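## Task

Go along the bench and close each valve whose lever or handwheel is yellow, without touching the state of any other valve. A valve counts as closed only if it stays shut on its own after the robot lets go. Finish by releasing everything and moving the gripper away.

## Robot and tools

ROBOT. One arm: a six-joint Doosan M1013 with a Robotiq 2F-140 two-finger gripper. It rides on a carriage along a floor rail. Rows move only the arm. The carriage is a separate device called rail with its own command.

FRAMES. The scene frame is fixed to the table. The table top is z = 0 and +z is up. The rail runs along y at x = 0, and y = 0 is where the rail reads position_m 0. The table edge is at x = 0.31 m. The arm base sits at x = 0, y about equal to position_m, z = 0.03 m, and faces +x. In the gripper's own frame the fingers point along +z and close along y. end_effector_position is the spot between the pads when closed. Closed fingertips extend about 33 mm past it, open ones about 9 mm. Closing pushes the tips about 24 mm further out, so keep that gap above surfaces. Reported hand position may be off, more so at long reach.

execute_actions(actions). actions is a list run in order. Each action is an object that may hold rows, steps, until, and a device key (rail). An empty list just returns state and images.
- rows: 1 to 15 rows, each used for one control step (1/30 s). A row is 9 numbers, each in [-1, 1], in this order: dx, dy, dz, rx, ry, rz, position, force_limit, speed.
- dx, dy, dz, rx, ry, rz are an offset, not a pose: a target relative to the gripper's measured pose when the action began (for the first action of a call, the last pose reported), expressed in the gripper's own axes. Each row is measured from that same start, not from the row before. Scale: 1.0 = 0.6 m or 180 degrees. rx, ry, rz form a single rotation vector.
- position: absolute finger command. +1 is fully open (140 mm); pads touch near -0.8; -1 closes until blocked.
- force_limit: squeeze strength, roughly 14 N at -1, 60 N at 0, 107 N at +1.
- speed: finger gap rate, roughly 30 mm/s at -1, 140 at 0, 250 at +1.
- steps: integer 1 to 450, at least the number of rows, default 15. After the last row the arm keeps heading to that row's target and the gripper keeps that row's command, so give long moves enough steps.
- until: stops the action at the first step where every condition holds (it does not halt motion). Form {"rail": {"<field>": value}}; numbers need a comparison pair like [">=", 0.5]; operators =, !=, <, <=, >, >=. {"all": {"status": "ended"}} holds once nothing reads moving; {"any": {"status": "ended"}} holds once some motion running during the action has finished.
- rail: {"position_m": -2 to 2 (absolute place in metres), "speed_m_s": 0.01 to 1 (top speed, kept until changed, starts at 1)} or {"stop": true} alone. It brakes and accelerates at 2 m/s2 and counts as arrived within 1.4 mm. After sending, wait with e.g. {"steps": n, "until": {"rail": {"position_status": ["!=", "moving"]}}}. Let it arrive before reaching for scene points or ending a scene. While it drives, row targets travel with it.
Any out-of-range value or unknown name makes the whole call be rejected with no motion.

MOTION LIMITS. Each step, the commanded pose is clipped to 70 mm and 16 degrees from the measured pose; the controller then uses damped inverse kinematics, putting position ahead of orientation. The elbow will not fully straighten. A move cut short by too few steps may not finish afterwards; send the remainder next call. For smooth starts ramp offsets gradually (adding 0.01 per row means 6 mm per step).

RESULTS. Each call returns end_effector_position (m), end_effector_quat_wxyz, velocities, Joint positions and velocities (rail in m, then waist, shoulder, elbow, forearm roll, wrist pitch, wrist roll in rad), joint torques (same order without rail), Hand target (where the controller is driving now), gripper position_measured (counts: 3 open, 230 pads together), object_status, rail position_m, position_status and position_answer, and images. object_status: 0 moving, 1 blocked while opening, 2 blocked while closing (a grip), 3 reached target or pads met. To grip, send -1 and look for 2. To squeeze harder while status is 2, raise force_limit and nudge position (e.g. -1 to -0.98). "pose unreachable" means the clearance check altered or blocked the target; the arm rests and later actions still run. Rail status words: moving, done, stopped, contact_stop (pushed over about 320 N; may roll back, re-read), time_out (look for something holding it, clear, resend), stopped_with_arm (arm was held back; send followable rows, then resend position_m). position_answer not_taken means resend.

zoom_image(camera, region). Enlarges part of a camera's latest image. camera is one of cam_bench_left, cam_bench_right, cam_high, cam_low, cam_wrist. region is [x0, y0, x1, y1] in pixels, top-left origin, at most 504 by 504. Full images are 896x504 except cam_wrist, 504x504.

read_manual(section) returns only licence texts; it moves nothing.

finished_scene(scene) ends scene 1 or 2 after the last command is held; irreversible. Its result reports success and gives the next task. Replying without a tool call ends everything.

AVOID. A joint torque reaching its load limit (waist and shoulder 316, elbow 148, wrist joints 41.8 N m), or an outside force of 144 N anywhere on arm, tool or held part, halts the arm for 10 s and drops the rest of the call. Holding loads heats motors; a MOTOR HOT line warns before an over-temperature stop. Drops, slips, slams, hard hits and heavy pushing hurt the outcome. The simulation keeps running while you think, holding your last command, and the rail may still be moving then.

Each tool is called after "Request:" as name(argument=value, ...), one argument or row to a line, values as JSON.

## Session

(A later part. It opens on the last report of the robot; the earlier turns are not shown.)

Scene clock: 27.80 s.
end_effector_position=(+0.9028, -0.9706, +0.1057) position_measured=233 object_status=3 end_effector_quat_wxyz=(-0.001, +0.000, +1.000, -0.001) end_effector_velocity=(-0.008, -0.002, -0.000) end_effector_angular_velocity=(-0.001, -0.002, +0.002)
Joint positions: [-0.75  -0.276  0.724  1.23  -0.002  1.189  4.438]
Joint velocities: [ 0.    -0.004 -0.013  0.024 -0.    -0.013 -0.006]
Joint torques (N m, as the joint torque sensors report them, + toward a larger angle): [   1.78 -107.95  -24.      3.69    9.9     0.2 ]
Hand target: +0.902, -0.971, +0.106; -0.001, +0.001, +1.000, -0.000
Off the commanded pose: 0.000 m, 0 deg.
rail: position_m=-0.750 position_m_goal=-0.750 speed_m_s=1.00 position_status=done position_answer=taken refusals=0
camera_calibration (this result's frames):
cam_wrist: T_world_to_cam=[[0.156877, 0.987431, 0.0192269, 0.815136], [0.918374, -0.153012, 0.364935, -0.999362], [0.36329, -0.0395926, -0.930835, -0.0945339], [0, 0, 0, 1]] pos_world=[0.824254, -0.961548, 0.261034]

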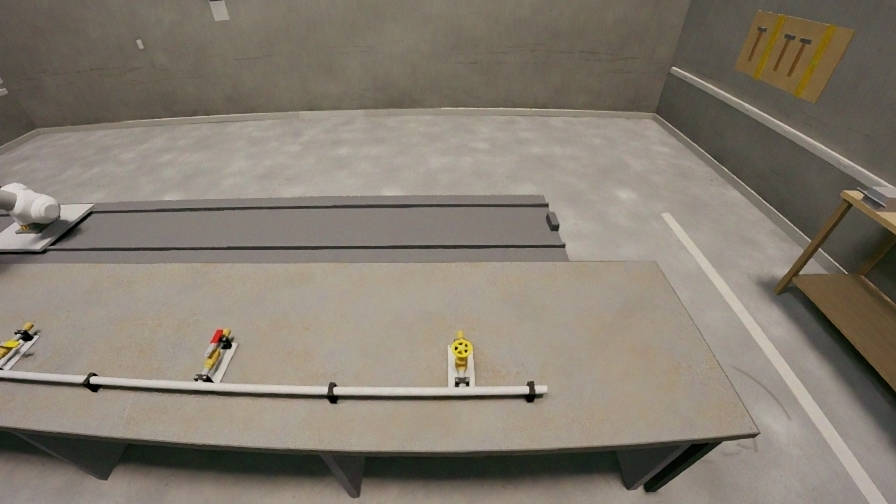

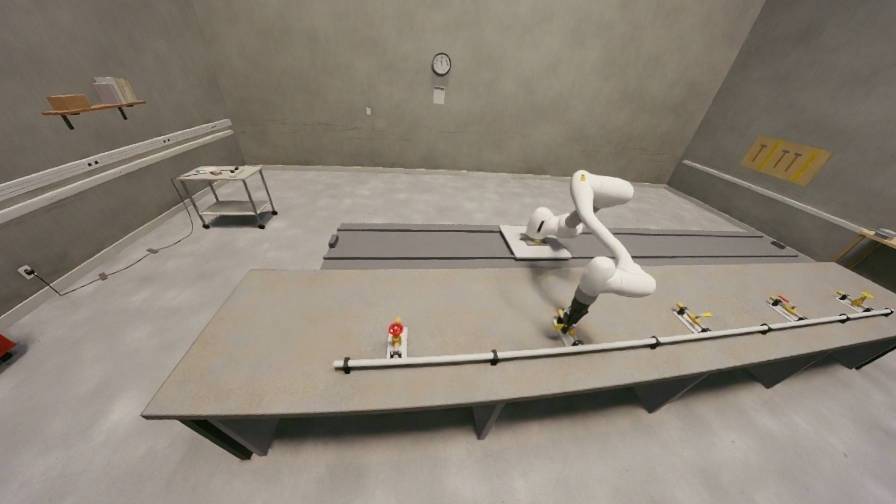

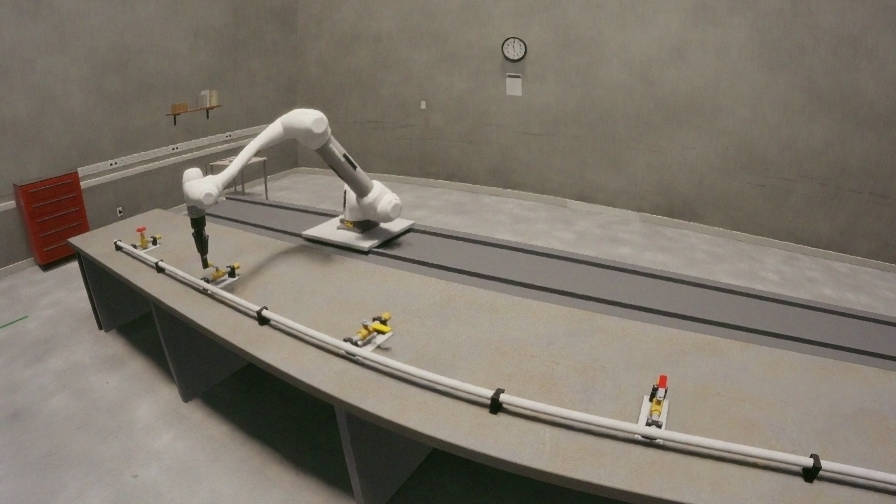

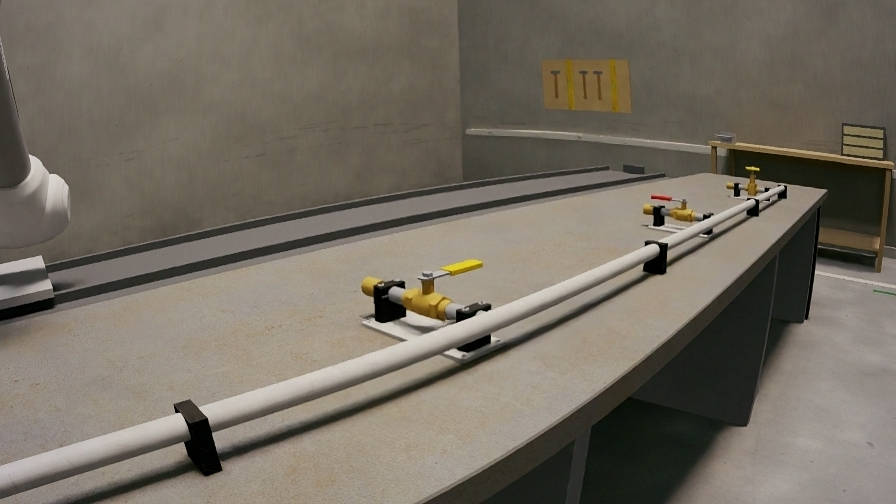

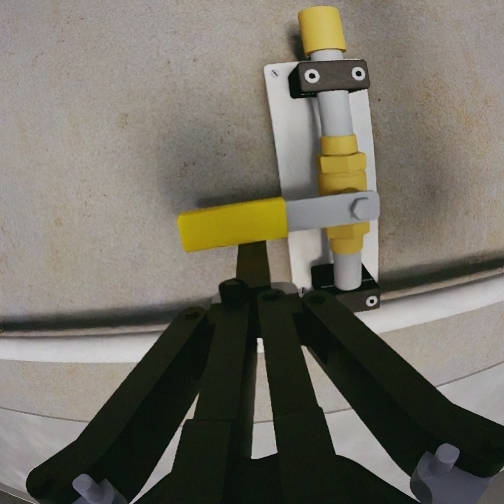

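Request:
execute_actions(
  actions=[
    {"rows":[[0.0025,0,0,0,0,0,-0.9,0,1],[0.004,0,0,0,0,0,-0.9,0,1]],"steps":8},
  ],
)

Scene clock: 28.13 s.
end_effector_position=(+0.9009, -0.9706, +0.1058) position_measured=233 object_status=3 end_effector_quat_wxyz=(-0.000, +0.001, +1.000, -0.001) end_effector_velocity=(-0.002, +0.000, -0.000) end_effector_angular_velocity=(+0.001, +0.002, -0.000)
Joint positions: [-0.75  -0.277  0.72   1.236 -0.001  1.185  4.437]
Joint velocities: [ 0.    -0.    -0.002  0.004  0.    -0.    -0.   ]
Joint torques (N m, as the joint torque sensors report them, + toward a larger angle): [  -1.83 -115.53   -6.38    1.16   24.15    0.28]
Hand target: +0.900, -0.971, +0.106; -0.001, +0.000, +1.000, -0.001
Off the commanded pose: 0.000 m, 0 deg.
rail: position_m=-0.750 position_m_goal=-0.750 speed_m_s=1.00 position_status=done position_answer=taken refusals=0
camera_calibration (this result's frames):
cam_wrist: T_world_to_cam=[[0.15687, 0.987431, 0.0192639, 0.815453], [0.918018, -0.15298, 0.365843, -0.997377], [0.364191, -0.0397053, -0.930477, -0.0947101], [0, 0, 0, 1]] pos_world=[0.822182, -0.961544, 0.261049]

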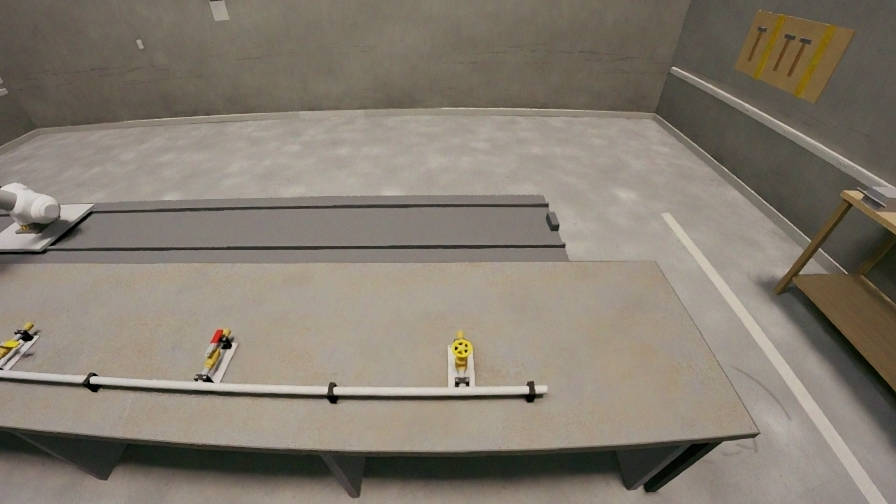

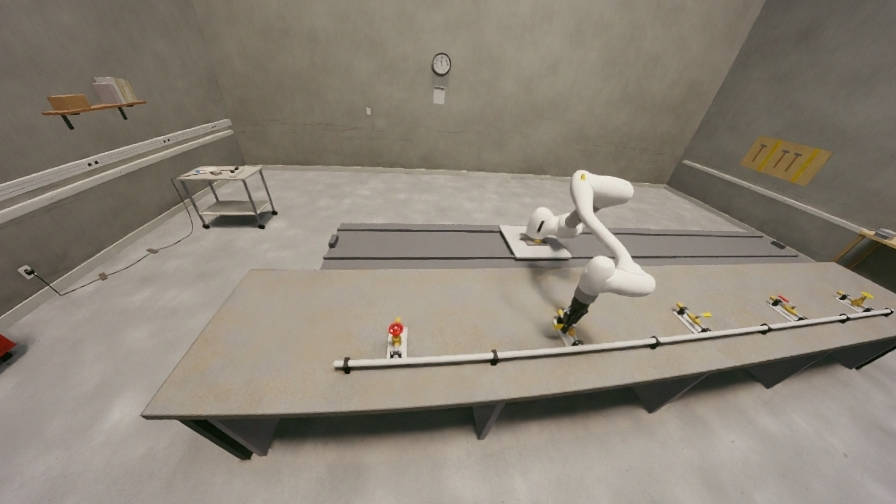

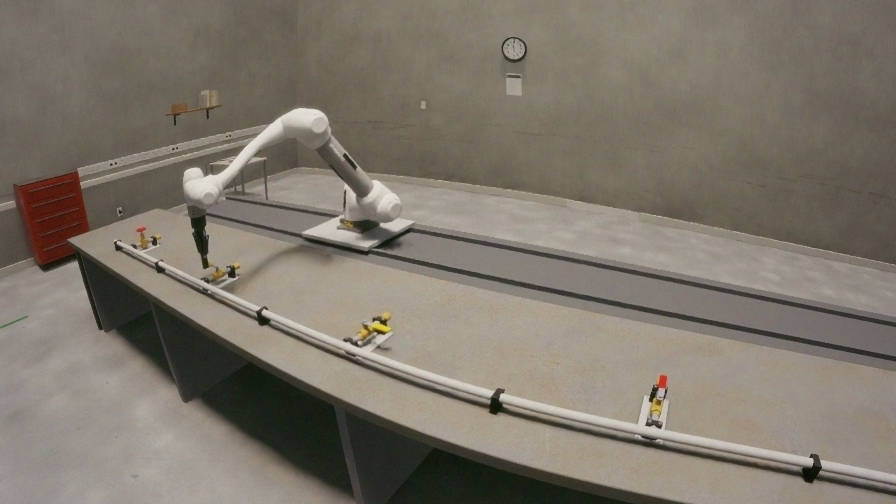

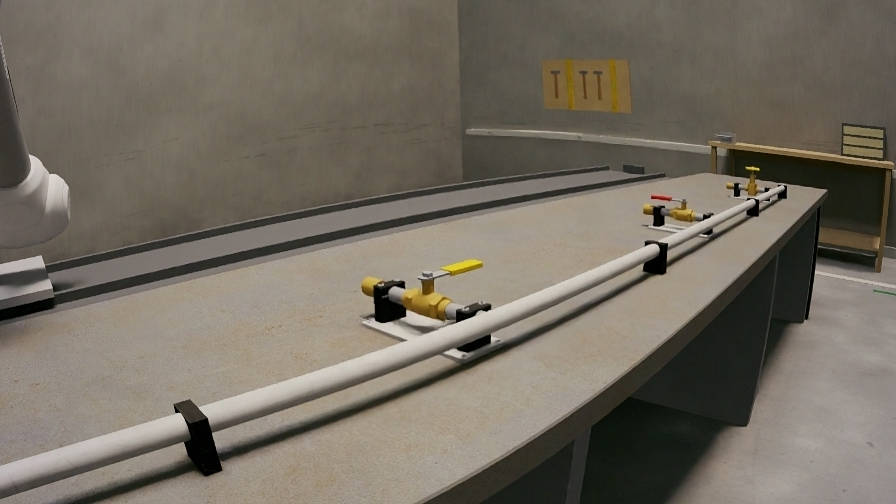

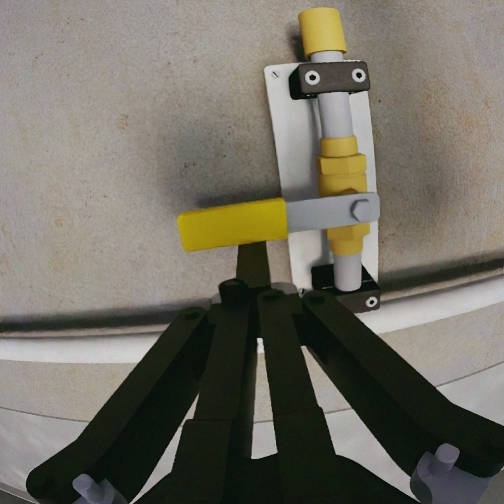

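At the stop. Back off and lift.

Request:
execute_actions(
  actions=[
    {"rows":[[-0.005,0,0,0,0,0,-0.9,0,1],[-0.011,0,0,0,0,0,-0.9,0,1],[-0.016,0,-0.005,0,0,0,-0.9,0,1],[-0.018,0,-0.016,0,0,0,-0.9,0,1],[-0.018,0,-0.034,0,0,0,-0.9,0,1],[-0.018,0,-0.058,0,0,0,-0.9,0,1],[-0.018,0,-0.088,0,0,0,-0.9,0,1],[-0.018,0,-0.122,0,0,0,-0.9,0,1],[-0.018,0,-0.158,0,0,0,-0.9,0,1],[-0.018,0,-0.194,0,0,0,0.5,0,1],[-0.018,0,-0.228,0,0,0,0.5,0,1],[-0.018,0,-0.258,0,0,0,0.5,0,1],[-0.018,0,-0.284,0,0,0,0.5,0,1],[-0.018,0,-0.304,0,0,0,0.5,0,1],[-0.018,0,-0.317,0,0,0,0.5,0,1]],"steps":22},
  ],
)

Scene clock: 29.07 s.
end_effector_position=(+0.9117, -0.9704, +0.2944) position_measured=82 object_status=0 end_effector_quat_wxyz=(+0.000, +0.001, +1.000, -0.001) end_effector_velocity=(+0.004, -0.001, +0.019) end_effector_angular_velocity=(+0.007, +0.024, -0.000)
Joint positions: [-0.75  -0.273  0.659  0.993 -0.001  1.488  4.44 ]
Joint velocities: [ 0.     0.     0.022 -0.07   0.     0.074  0.   ]
Joint torques (N m, as the joint torque sensors report them, + toward a larger angle): [   2.49 -103.89  -37.4     3.81    0.02    0.21]
Hand target: +0.912, -0.970, +0.296; -0.000, +0.001, +1.000, -0.001
Off the commanded pose: 0.002 m, 0 deg.
rail: position_m=-0.750 position_m_goal=-0.750 speed_m_s=1.00 position_status=done position_answer=taken refusals=0
camera_calibration (this result's frames):
cam_wrist: T_world_to_cam=[[0.156891, 0.98743, 0.0191338, 0.809947], [0.917531, -0.152899, 0.367094, -1.07608], [0.365406, -0.0400381, -0.929987, 0.07535], [0, 0, 0, 1]] pos_world=[0.832733, -0.961281, 0.449601]

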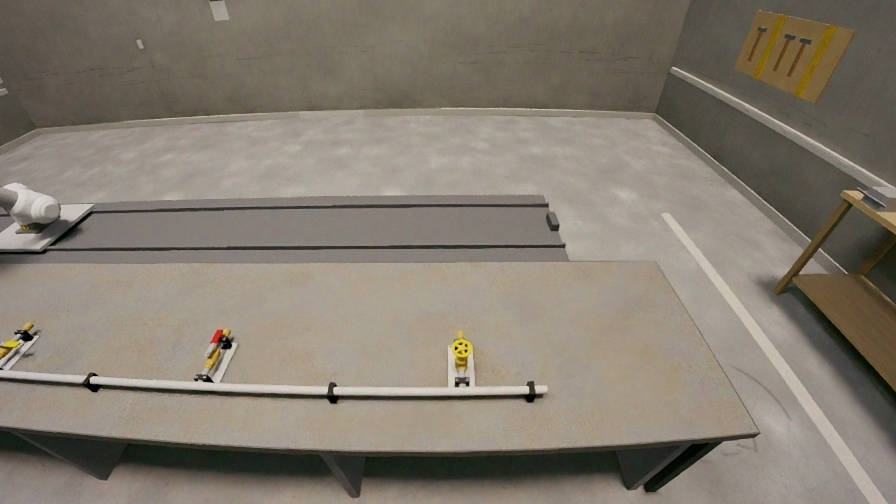

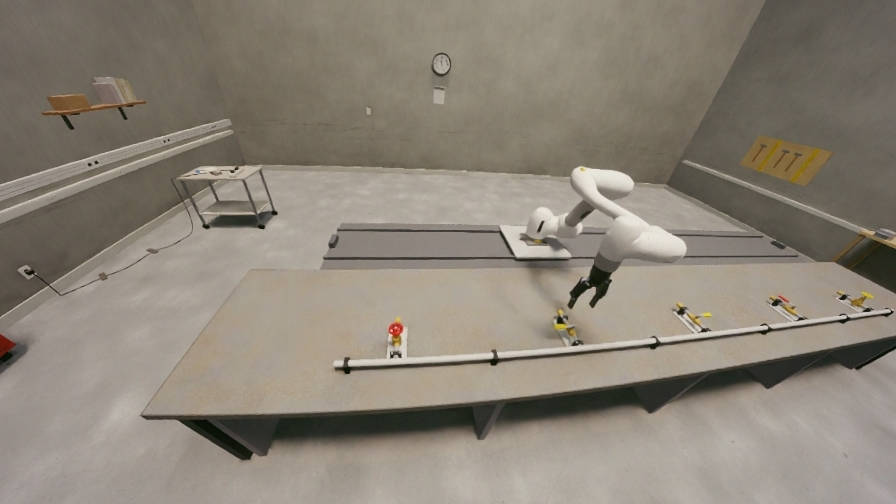

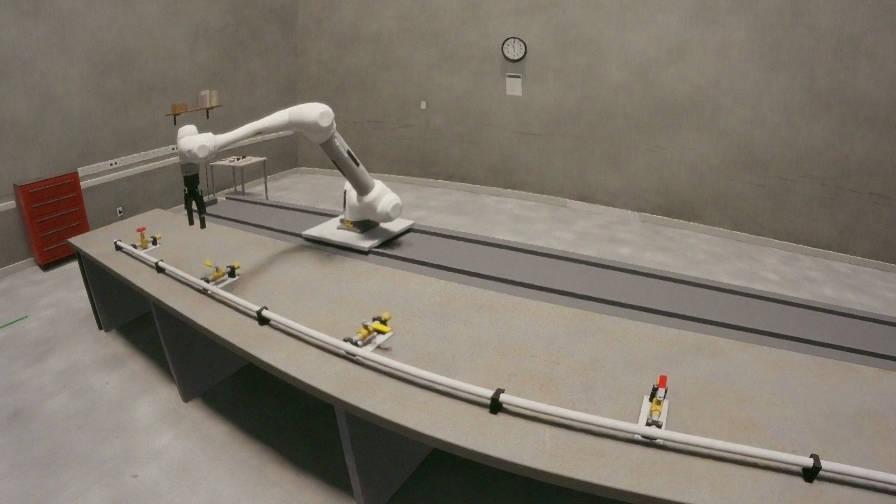

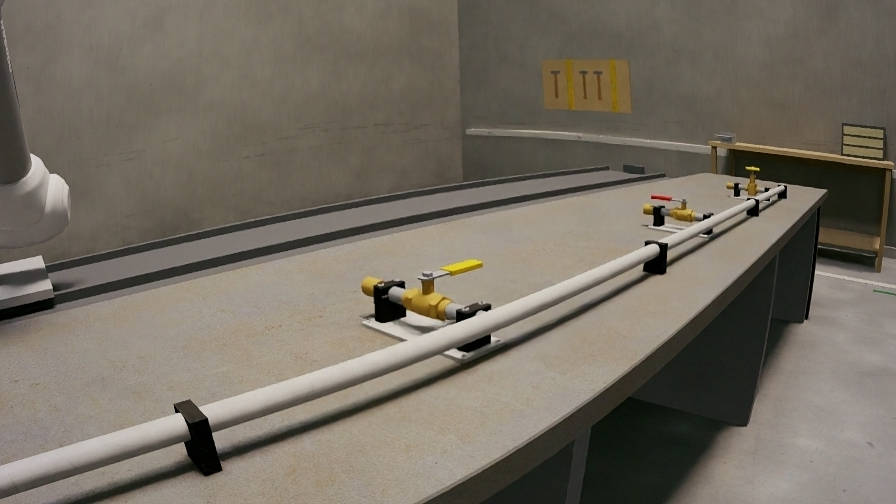

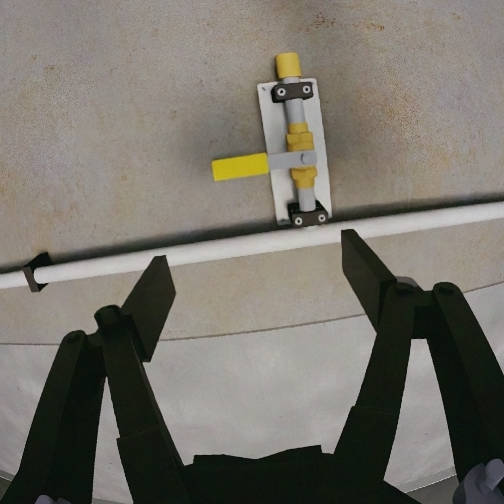

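Request:
execute_actions(
  actions=[
    {"rail":{"position_m":0.18},"steps":1},
  ],
)

Request:
zoom_image(
  camera="cam_high",
  region=[335, 300, 415, 365],
)

Scene clock: 29.33 s.
end_effector_position=(+0.9120, -0.9702, +0.2959) position_measured=66 object_status=3 end_effector_quat_wxyz=(-0.000, +0.001, +1.000, -0.001) end_effector_velocity=(+0.001, +0.021, +0.000) end_effector_angular_velocity=(-0.000, -0.000, -0.000)
Joint positions: [-0.75  -0.273  0.661  0.988 -0.001  1.493  4.44 ]
Joint velocities: [ 0.021 -0.     0.002 -0.004 -0.     0.002 -0.   ]
Joint torques (N m, as the joint torque sensors report them, + toward a larger angle): [   5.94 -106.93  -40.82    3.79   -0.13    0.12]
Hand target: +0.912, -0.968, +0.296; -0.000, +0.001, +1.000, -0.001
Off the commanded pose: 0.000 m, 0 deg.
rail: position_m=-0.750 position_m_goal=0.180 speed_m_s=1.00 position_status=moving position_answer=taken refusals=0
camera_calibration (this result's frames):
cam_wrist: T_world_to_cam=[[0.156901, 0.987426, 0.0192775, 0.809686], [0.917973, -0.153009, 0.365942, -1.07711], [0.36429, -0.0397204, -0.930438, 0.0780087], [0, 0, 0, 1]] pos_world=[0.833301, -0.961215, 0.451134]

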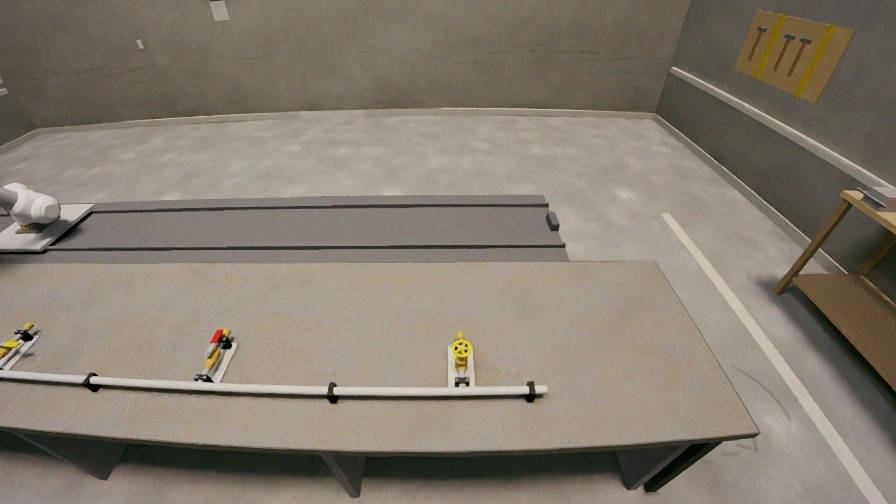

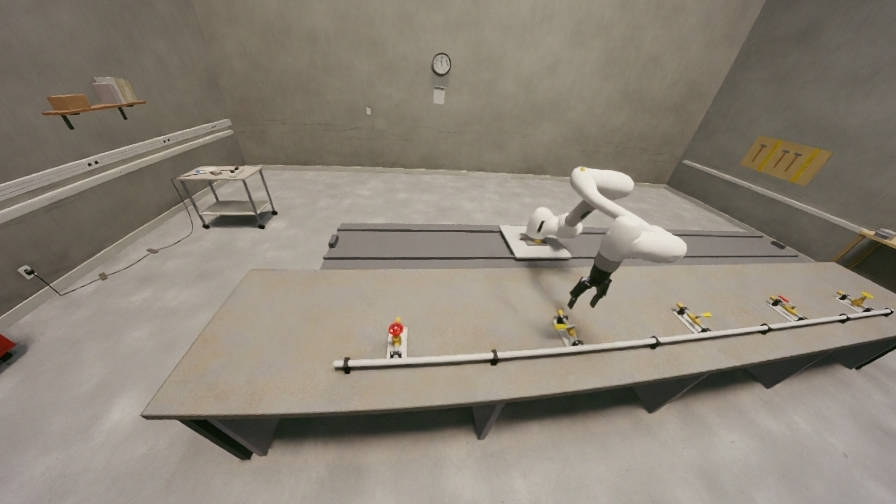

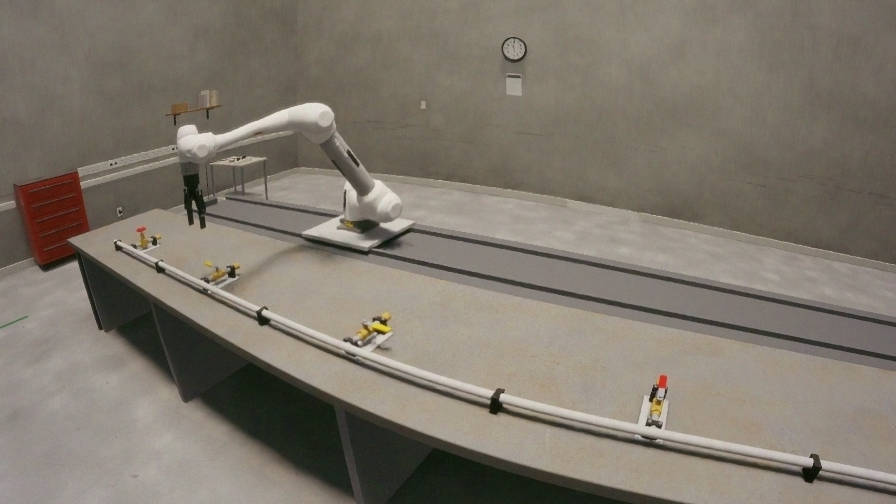

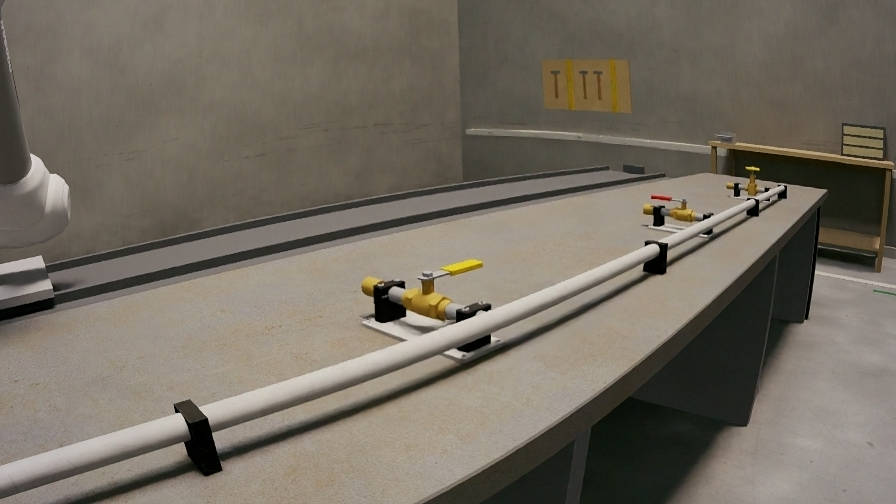

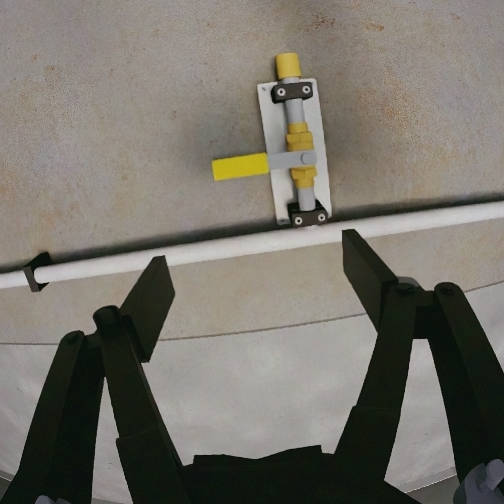

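Region (335, 300, 415, 365) of cam_high's 896x504 image, scaled by 6.300, with more detail than that image has; it fills the top 410 rows of this view, and the rest is white.

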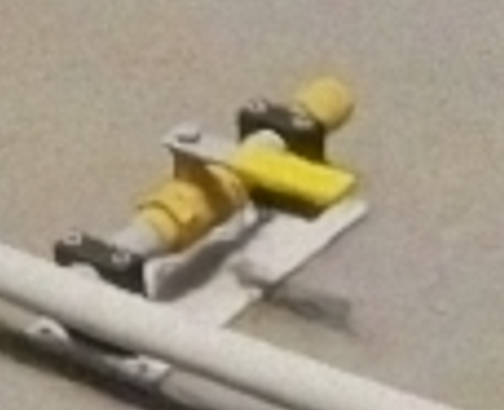

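Request:
zoom_image(
  camera="cam_wrist",
  region=[200, 110, 340, 210],
)

Region (200, 110, 340, 210) of cam_wrist's 504x504 image, scaled by 3.600, with more detail than that image has; it fills the top 360 rows of this view, and the rest is white.

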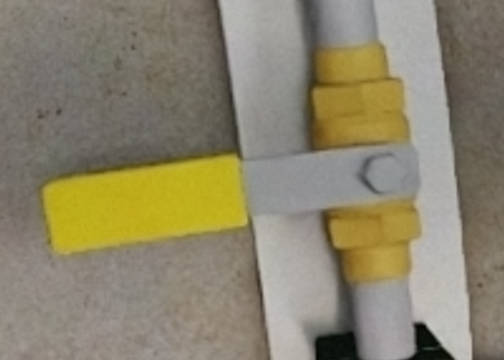

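Request:
execute_actions(
  actions=[],
)

Scene clock: 29.73 s.
end_effector_position=(+0.9121, -0.7942, +0.2959) position_measured=66 object_status=3 end_effector_quat_wxyz=(-0.000, +0.001, +1.000, -0.001) end_effector_velocity=(+0.000, +0.839, +0.000) end_effector_angular_velocity=(-0.000, -0.000, -0.000)
Joint positions: [-0.574 -0.273  0.661  0.988 -0.001  1.493  4.44 ]
Joint velocities: [ 0.839  0.    -0.    -0.    -0.     0.     0.   ]
Joint torques (N m, as the joint torque sensors report them, + toward a larger angle): [  24.43 -112.21  -40.18    4.48   -0.09    0.06]
Hand target: +0.912, -0.768, +0.296; -0.000, +0.001, +1.000, -0.001
Off the commanded pose: 0.000 m, 0 deg.
rail: position_m=-0.574 position_m_goal=0.180 speed_m_s=1.00 position_status=moving position_answer=taken refusals=0
camera_calibration (this result's frames):
cam_wrist: T_world_to_cam=[[0.156906, 0.987425, 0.0192927, 0.635852], [0.91802, -0.153025, 0.365818, -1.05023], [0.36417, -0.039688, -0.930486, 0.0851513], [0, 0, 0, 1]] pos_world=[0.833356, -0.785189, 0.451159]

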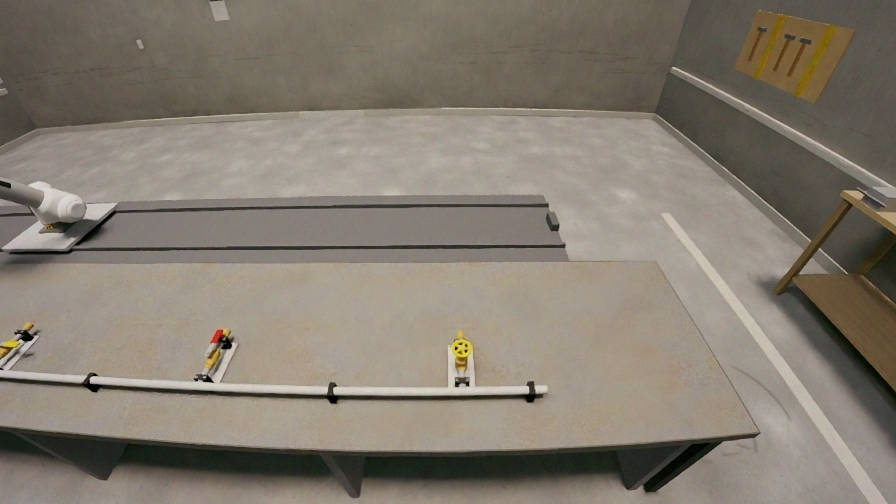

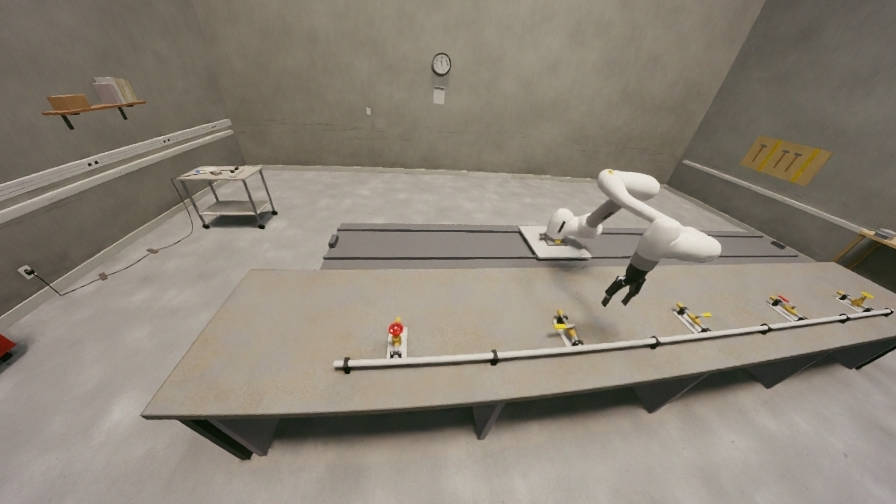

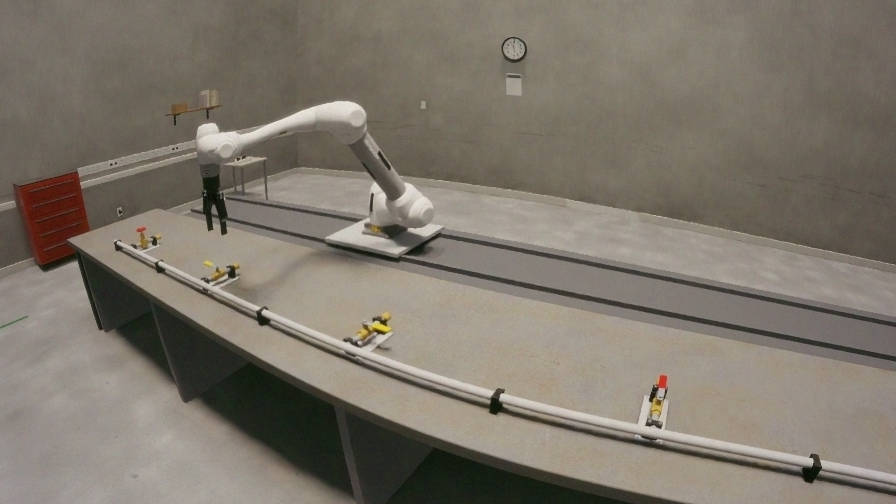

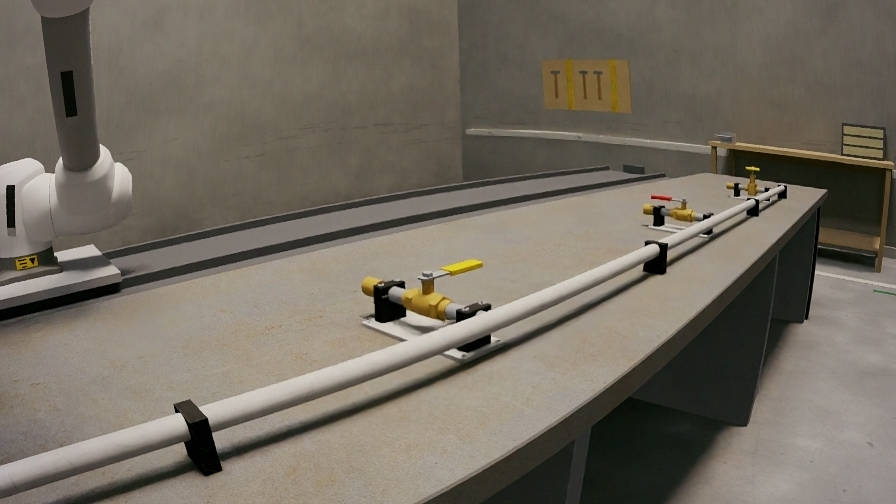

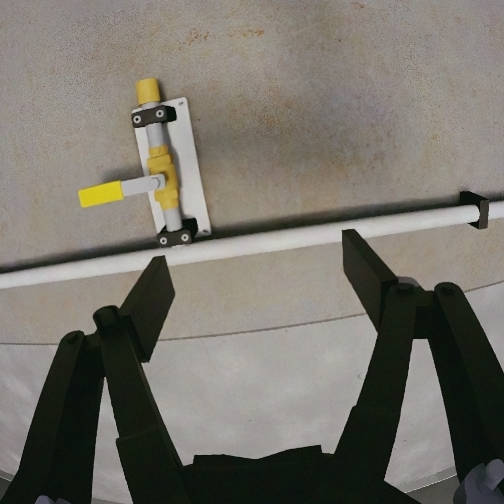

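Request:
execute_actions(
  actions=[],
)

Scene clock: 30.10 s.
end_effector_position=(+0.9121, -0.4324, +0.2959) position_measured=66 object_status=3 end_effector_quat_wxyz=(-0.000, +0.000, +1.000, -0.001) end_effector_velocity=(-0.000, +1.000, +0.000) end_effector_angular_velocity=(-0.000, -0.000, +0.000)
Joint positions: [-0.212 -0.273  0.661  0.988 -0.001  1.493  4.44 ]
Joint velocities: [ 1.  0. -0. -0. -0.  0. -0.]
Joint torques (N m, as the joint torque sensors report them, + toward a larger angle): [   1.63 -107.27  -40.      3.94   -0.16    0.08]
Hand target: +0.912, -0.404, +0.296; -0.000, +0.001, +1.000, -0.001
Off the commanded pose: 0.000 m, 0 deg.
rail: position_m=-0.212 position_m_goal=0.180 speed_m_s=1.00 position_status=moving position_answer=taken refusals=0
camera_calibration (this result's frames):
cam_wrist: T_world_to_cam=[[0.15682, 0.987439, 0.0192942, 0.278711], [0.918038, -0.152946, 0.365806, -0.994867], [0.364162, -0.0396531, -0.930491, 0.0995313], [0, 0, 0, 1]] pos_world=[0.833372, -0.423425, 0.451164]

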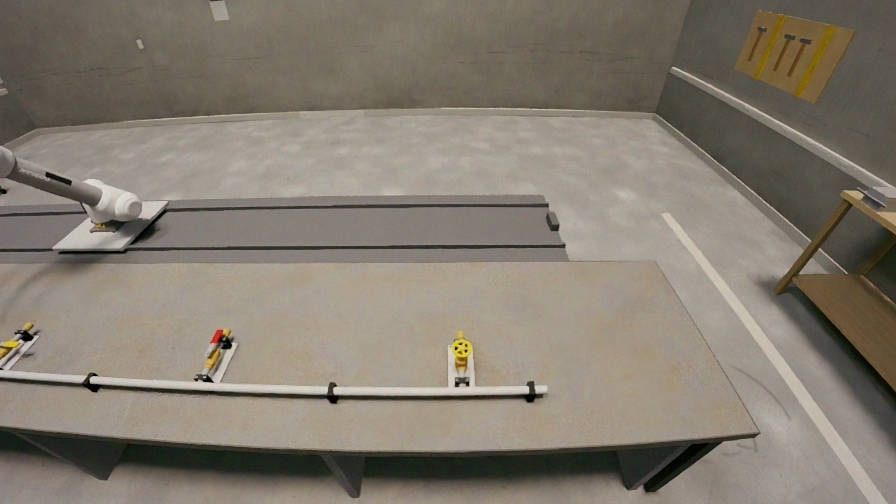

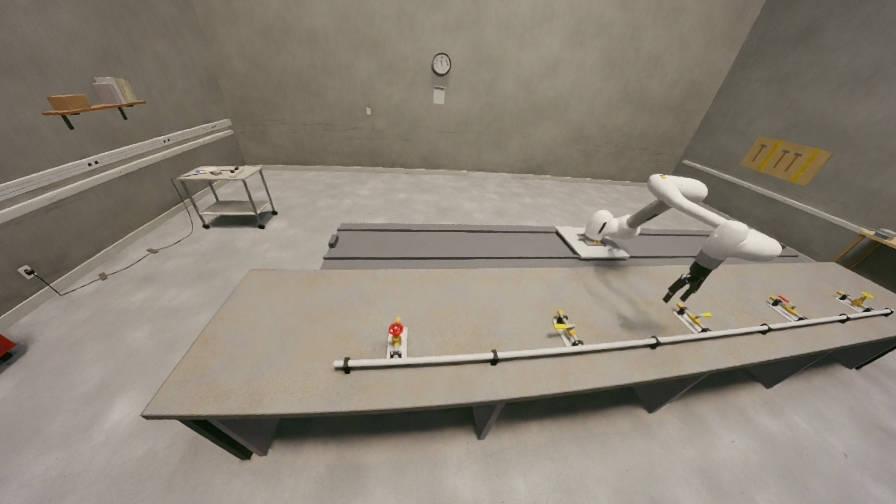

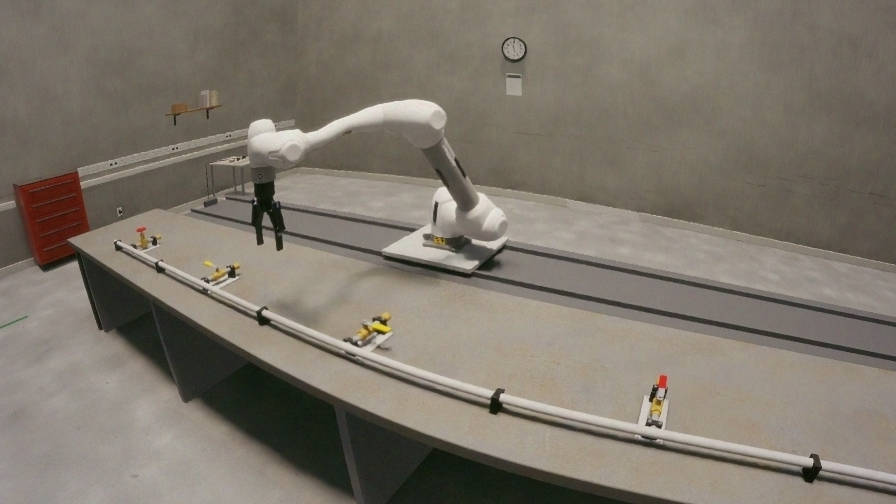

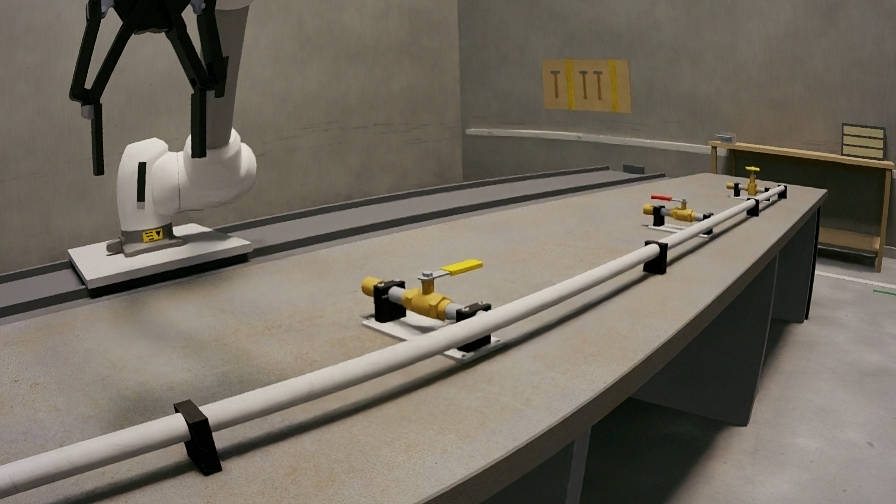

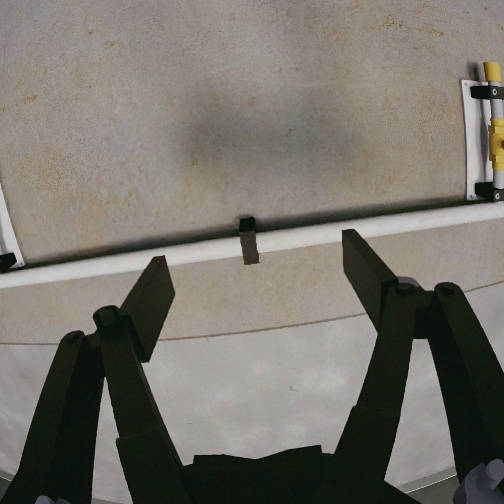

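Request:
zoom_image(
  camera="cam_bench_left",
  region=[420, 320, 500, 400],
)

Region (420, 320, 500, 400) of cam_bench_left's 896x504 image, scaled by 6.300, with more detail than that image has.

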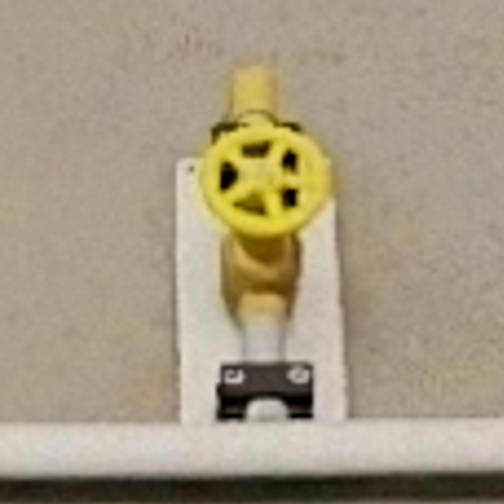

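Request:
zoom_image(
  camera="cam_bench_right",
  region=[660, 290, 730, 340],
)

Region (660, 290, 730, 340) of cam_bench_right's 896x504 image, scaled by 7.200, with more detail than that image has; it fills the top 360 rows of this view, and the rest is white.

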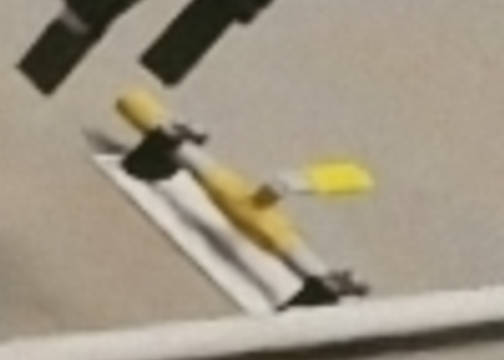

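Request:
execute_actions(
  actions=[],
)

Scene clock: 30.47 s.
end_effector_position=(+0.9121, -0.1150, +0.2959) position_measured=66 object_status=3 end_effector_quat_wxyz=(-0.000, +0.000, +1.000, -0.001) end_effector_velocity=(-0.000, +0.555, +0.000) end_effector_angular_velocity=(-0.000, -0.000, +0.000)
Joint positions: [ 0.105 -0.273  0.661  0.988 -0.001  1.493  4.44 ]
Joint velocities: [ 0.555  0.    -0.    -0.    -0.     0.     0.   ]
Joint torques (N m, as the joint torque sensors report them, + toward a larger angle): [ -19.82 -103.28  -40.34    3.41   -0.33    0.14]
Hand target: +0.912, -0.101, +0.296; -0.000, +0.001, +1.000, -0.001
Off the commanded pose: 0.000 m, 0 deg.
rail: position_m=0.105 position_m_goal=0.180 speed_m_s=1.00 position_status=moving position_answer=taken refusals=0
camera_calibration (this result's frames):
cam_wrist: T_world_to_cam=[[0.156658, 0.987464, 0.0192943, -0.0345774], [0.918063, -0.152795, 0.365806, -0.946358], [0.364169, -0.0395931, -0.930491, 0.112106], [0, 0, 0, 1]] pos_world=[0.833407, -0.106016, 0.451164]

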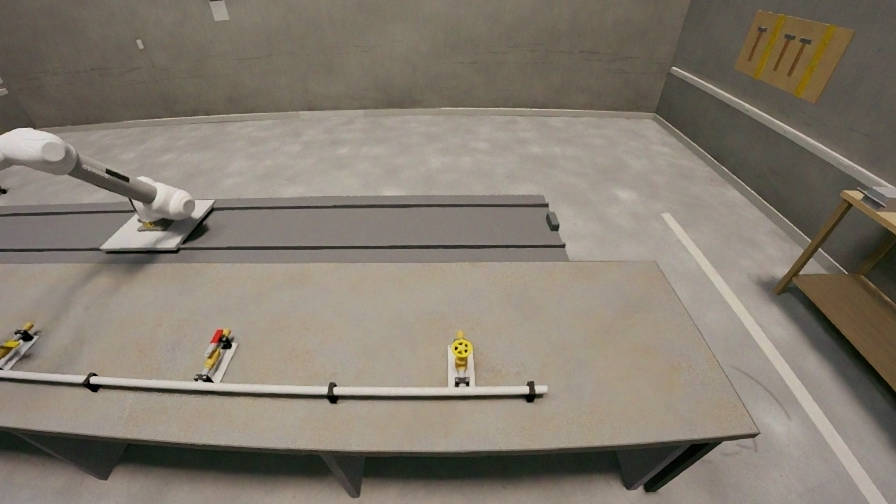

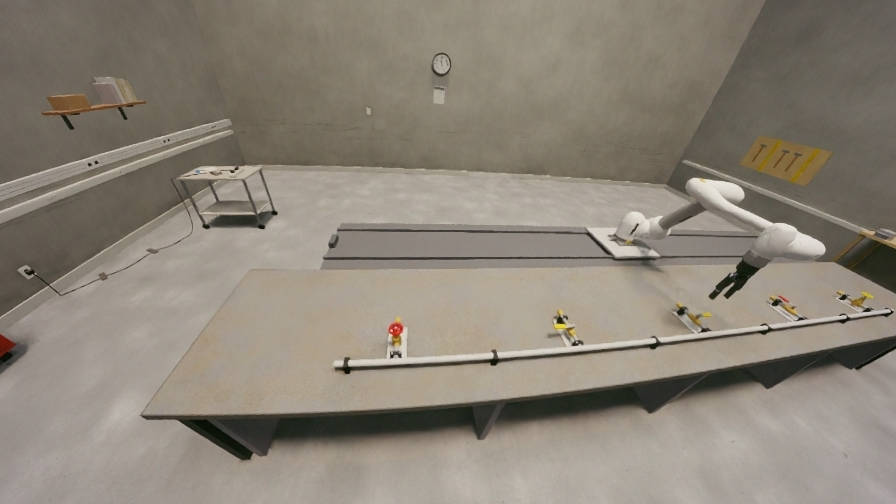

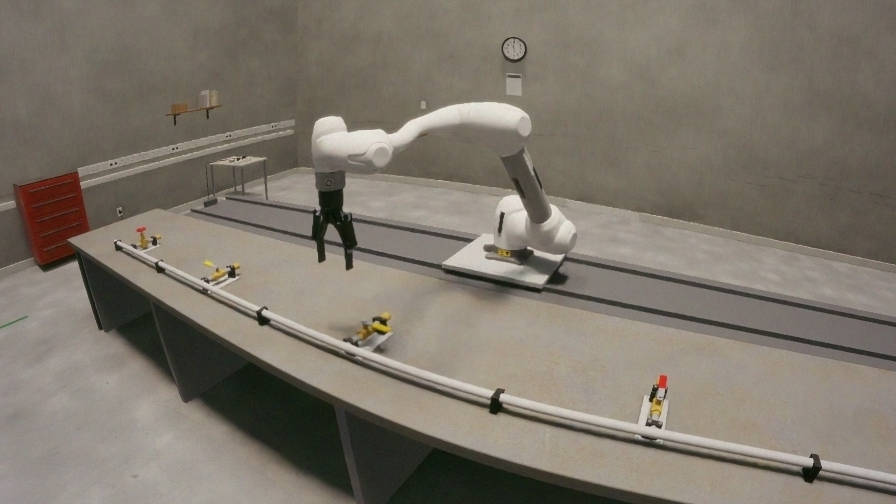

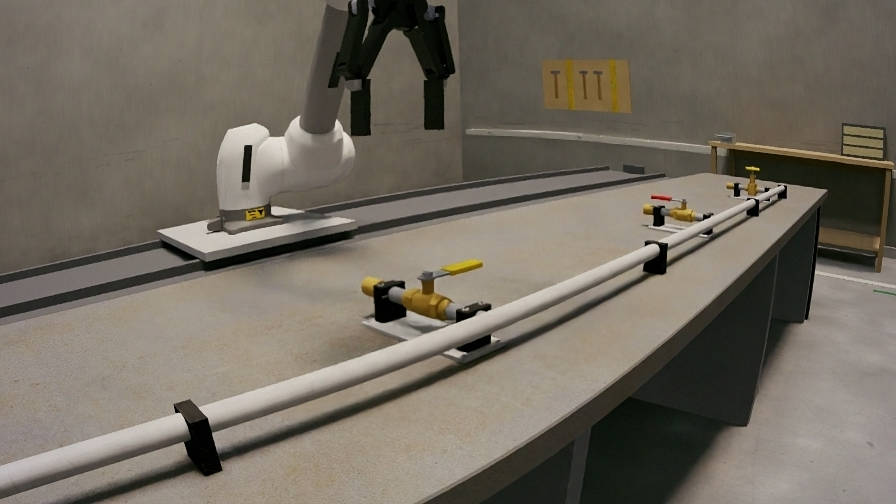

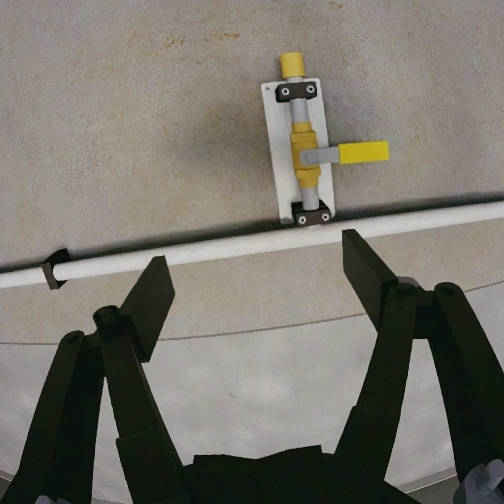

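Request:
zoom_image(
  camera="cam_wrist",
  region=[270, 110, 410, 210],
)

Region (270, 110, 410, 210) of cam_wrist's 504x504 image, scaled by 3.600, with more detail than that image has; it fills the top 360 rows of this view, and the rest is white.

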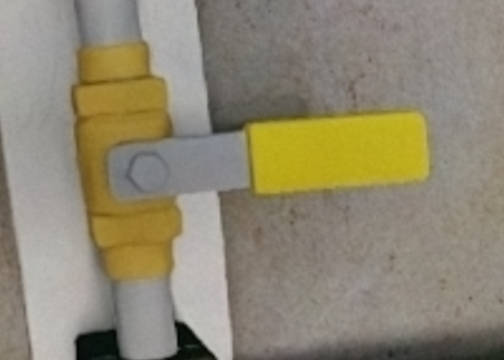

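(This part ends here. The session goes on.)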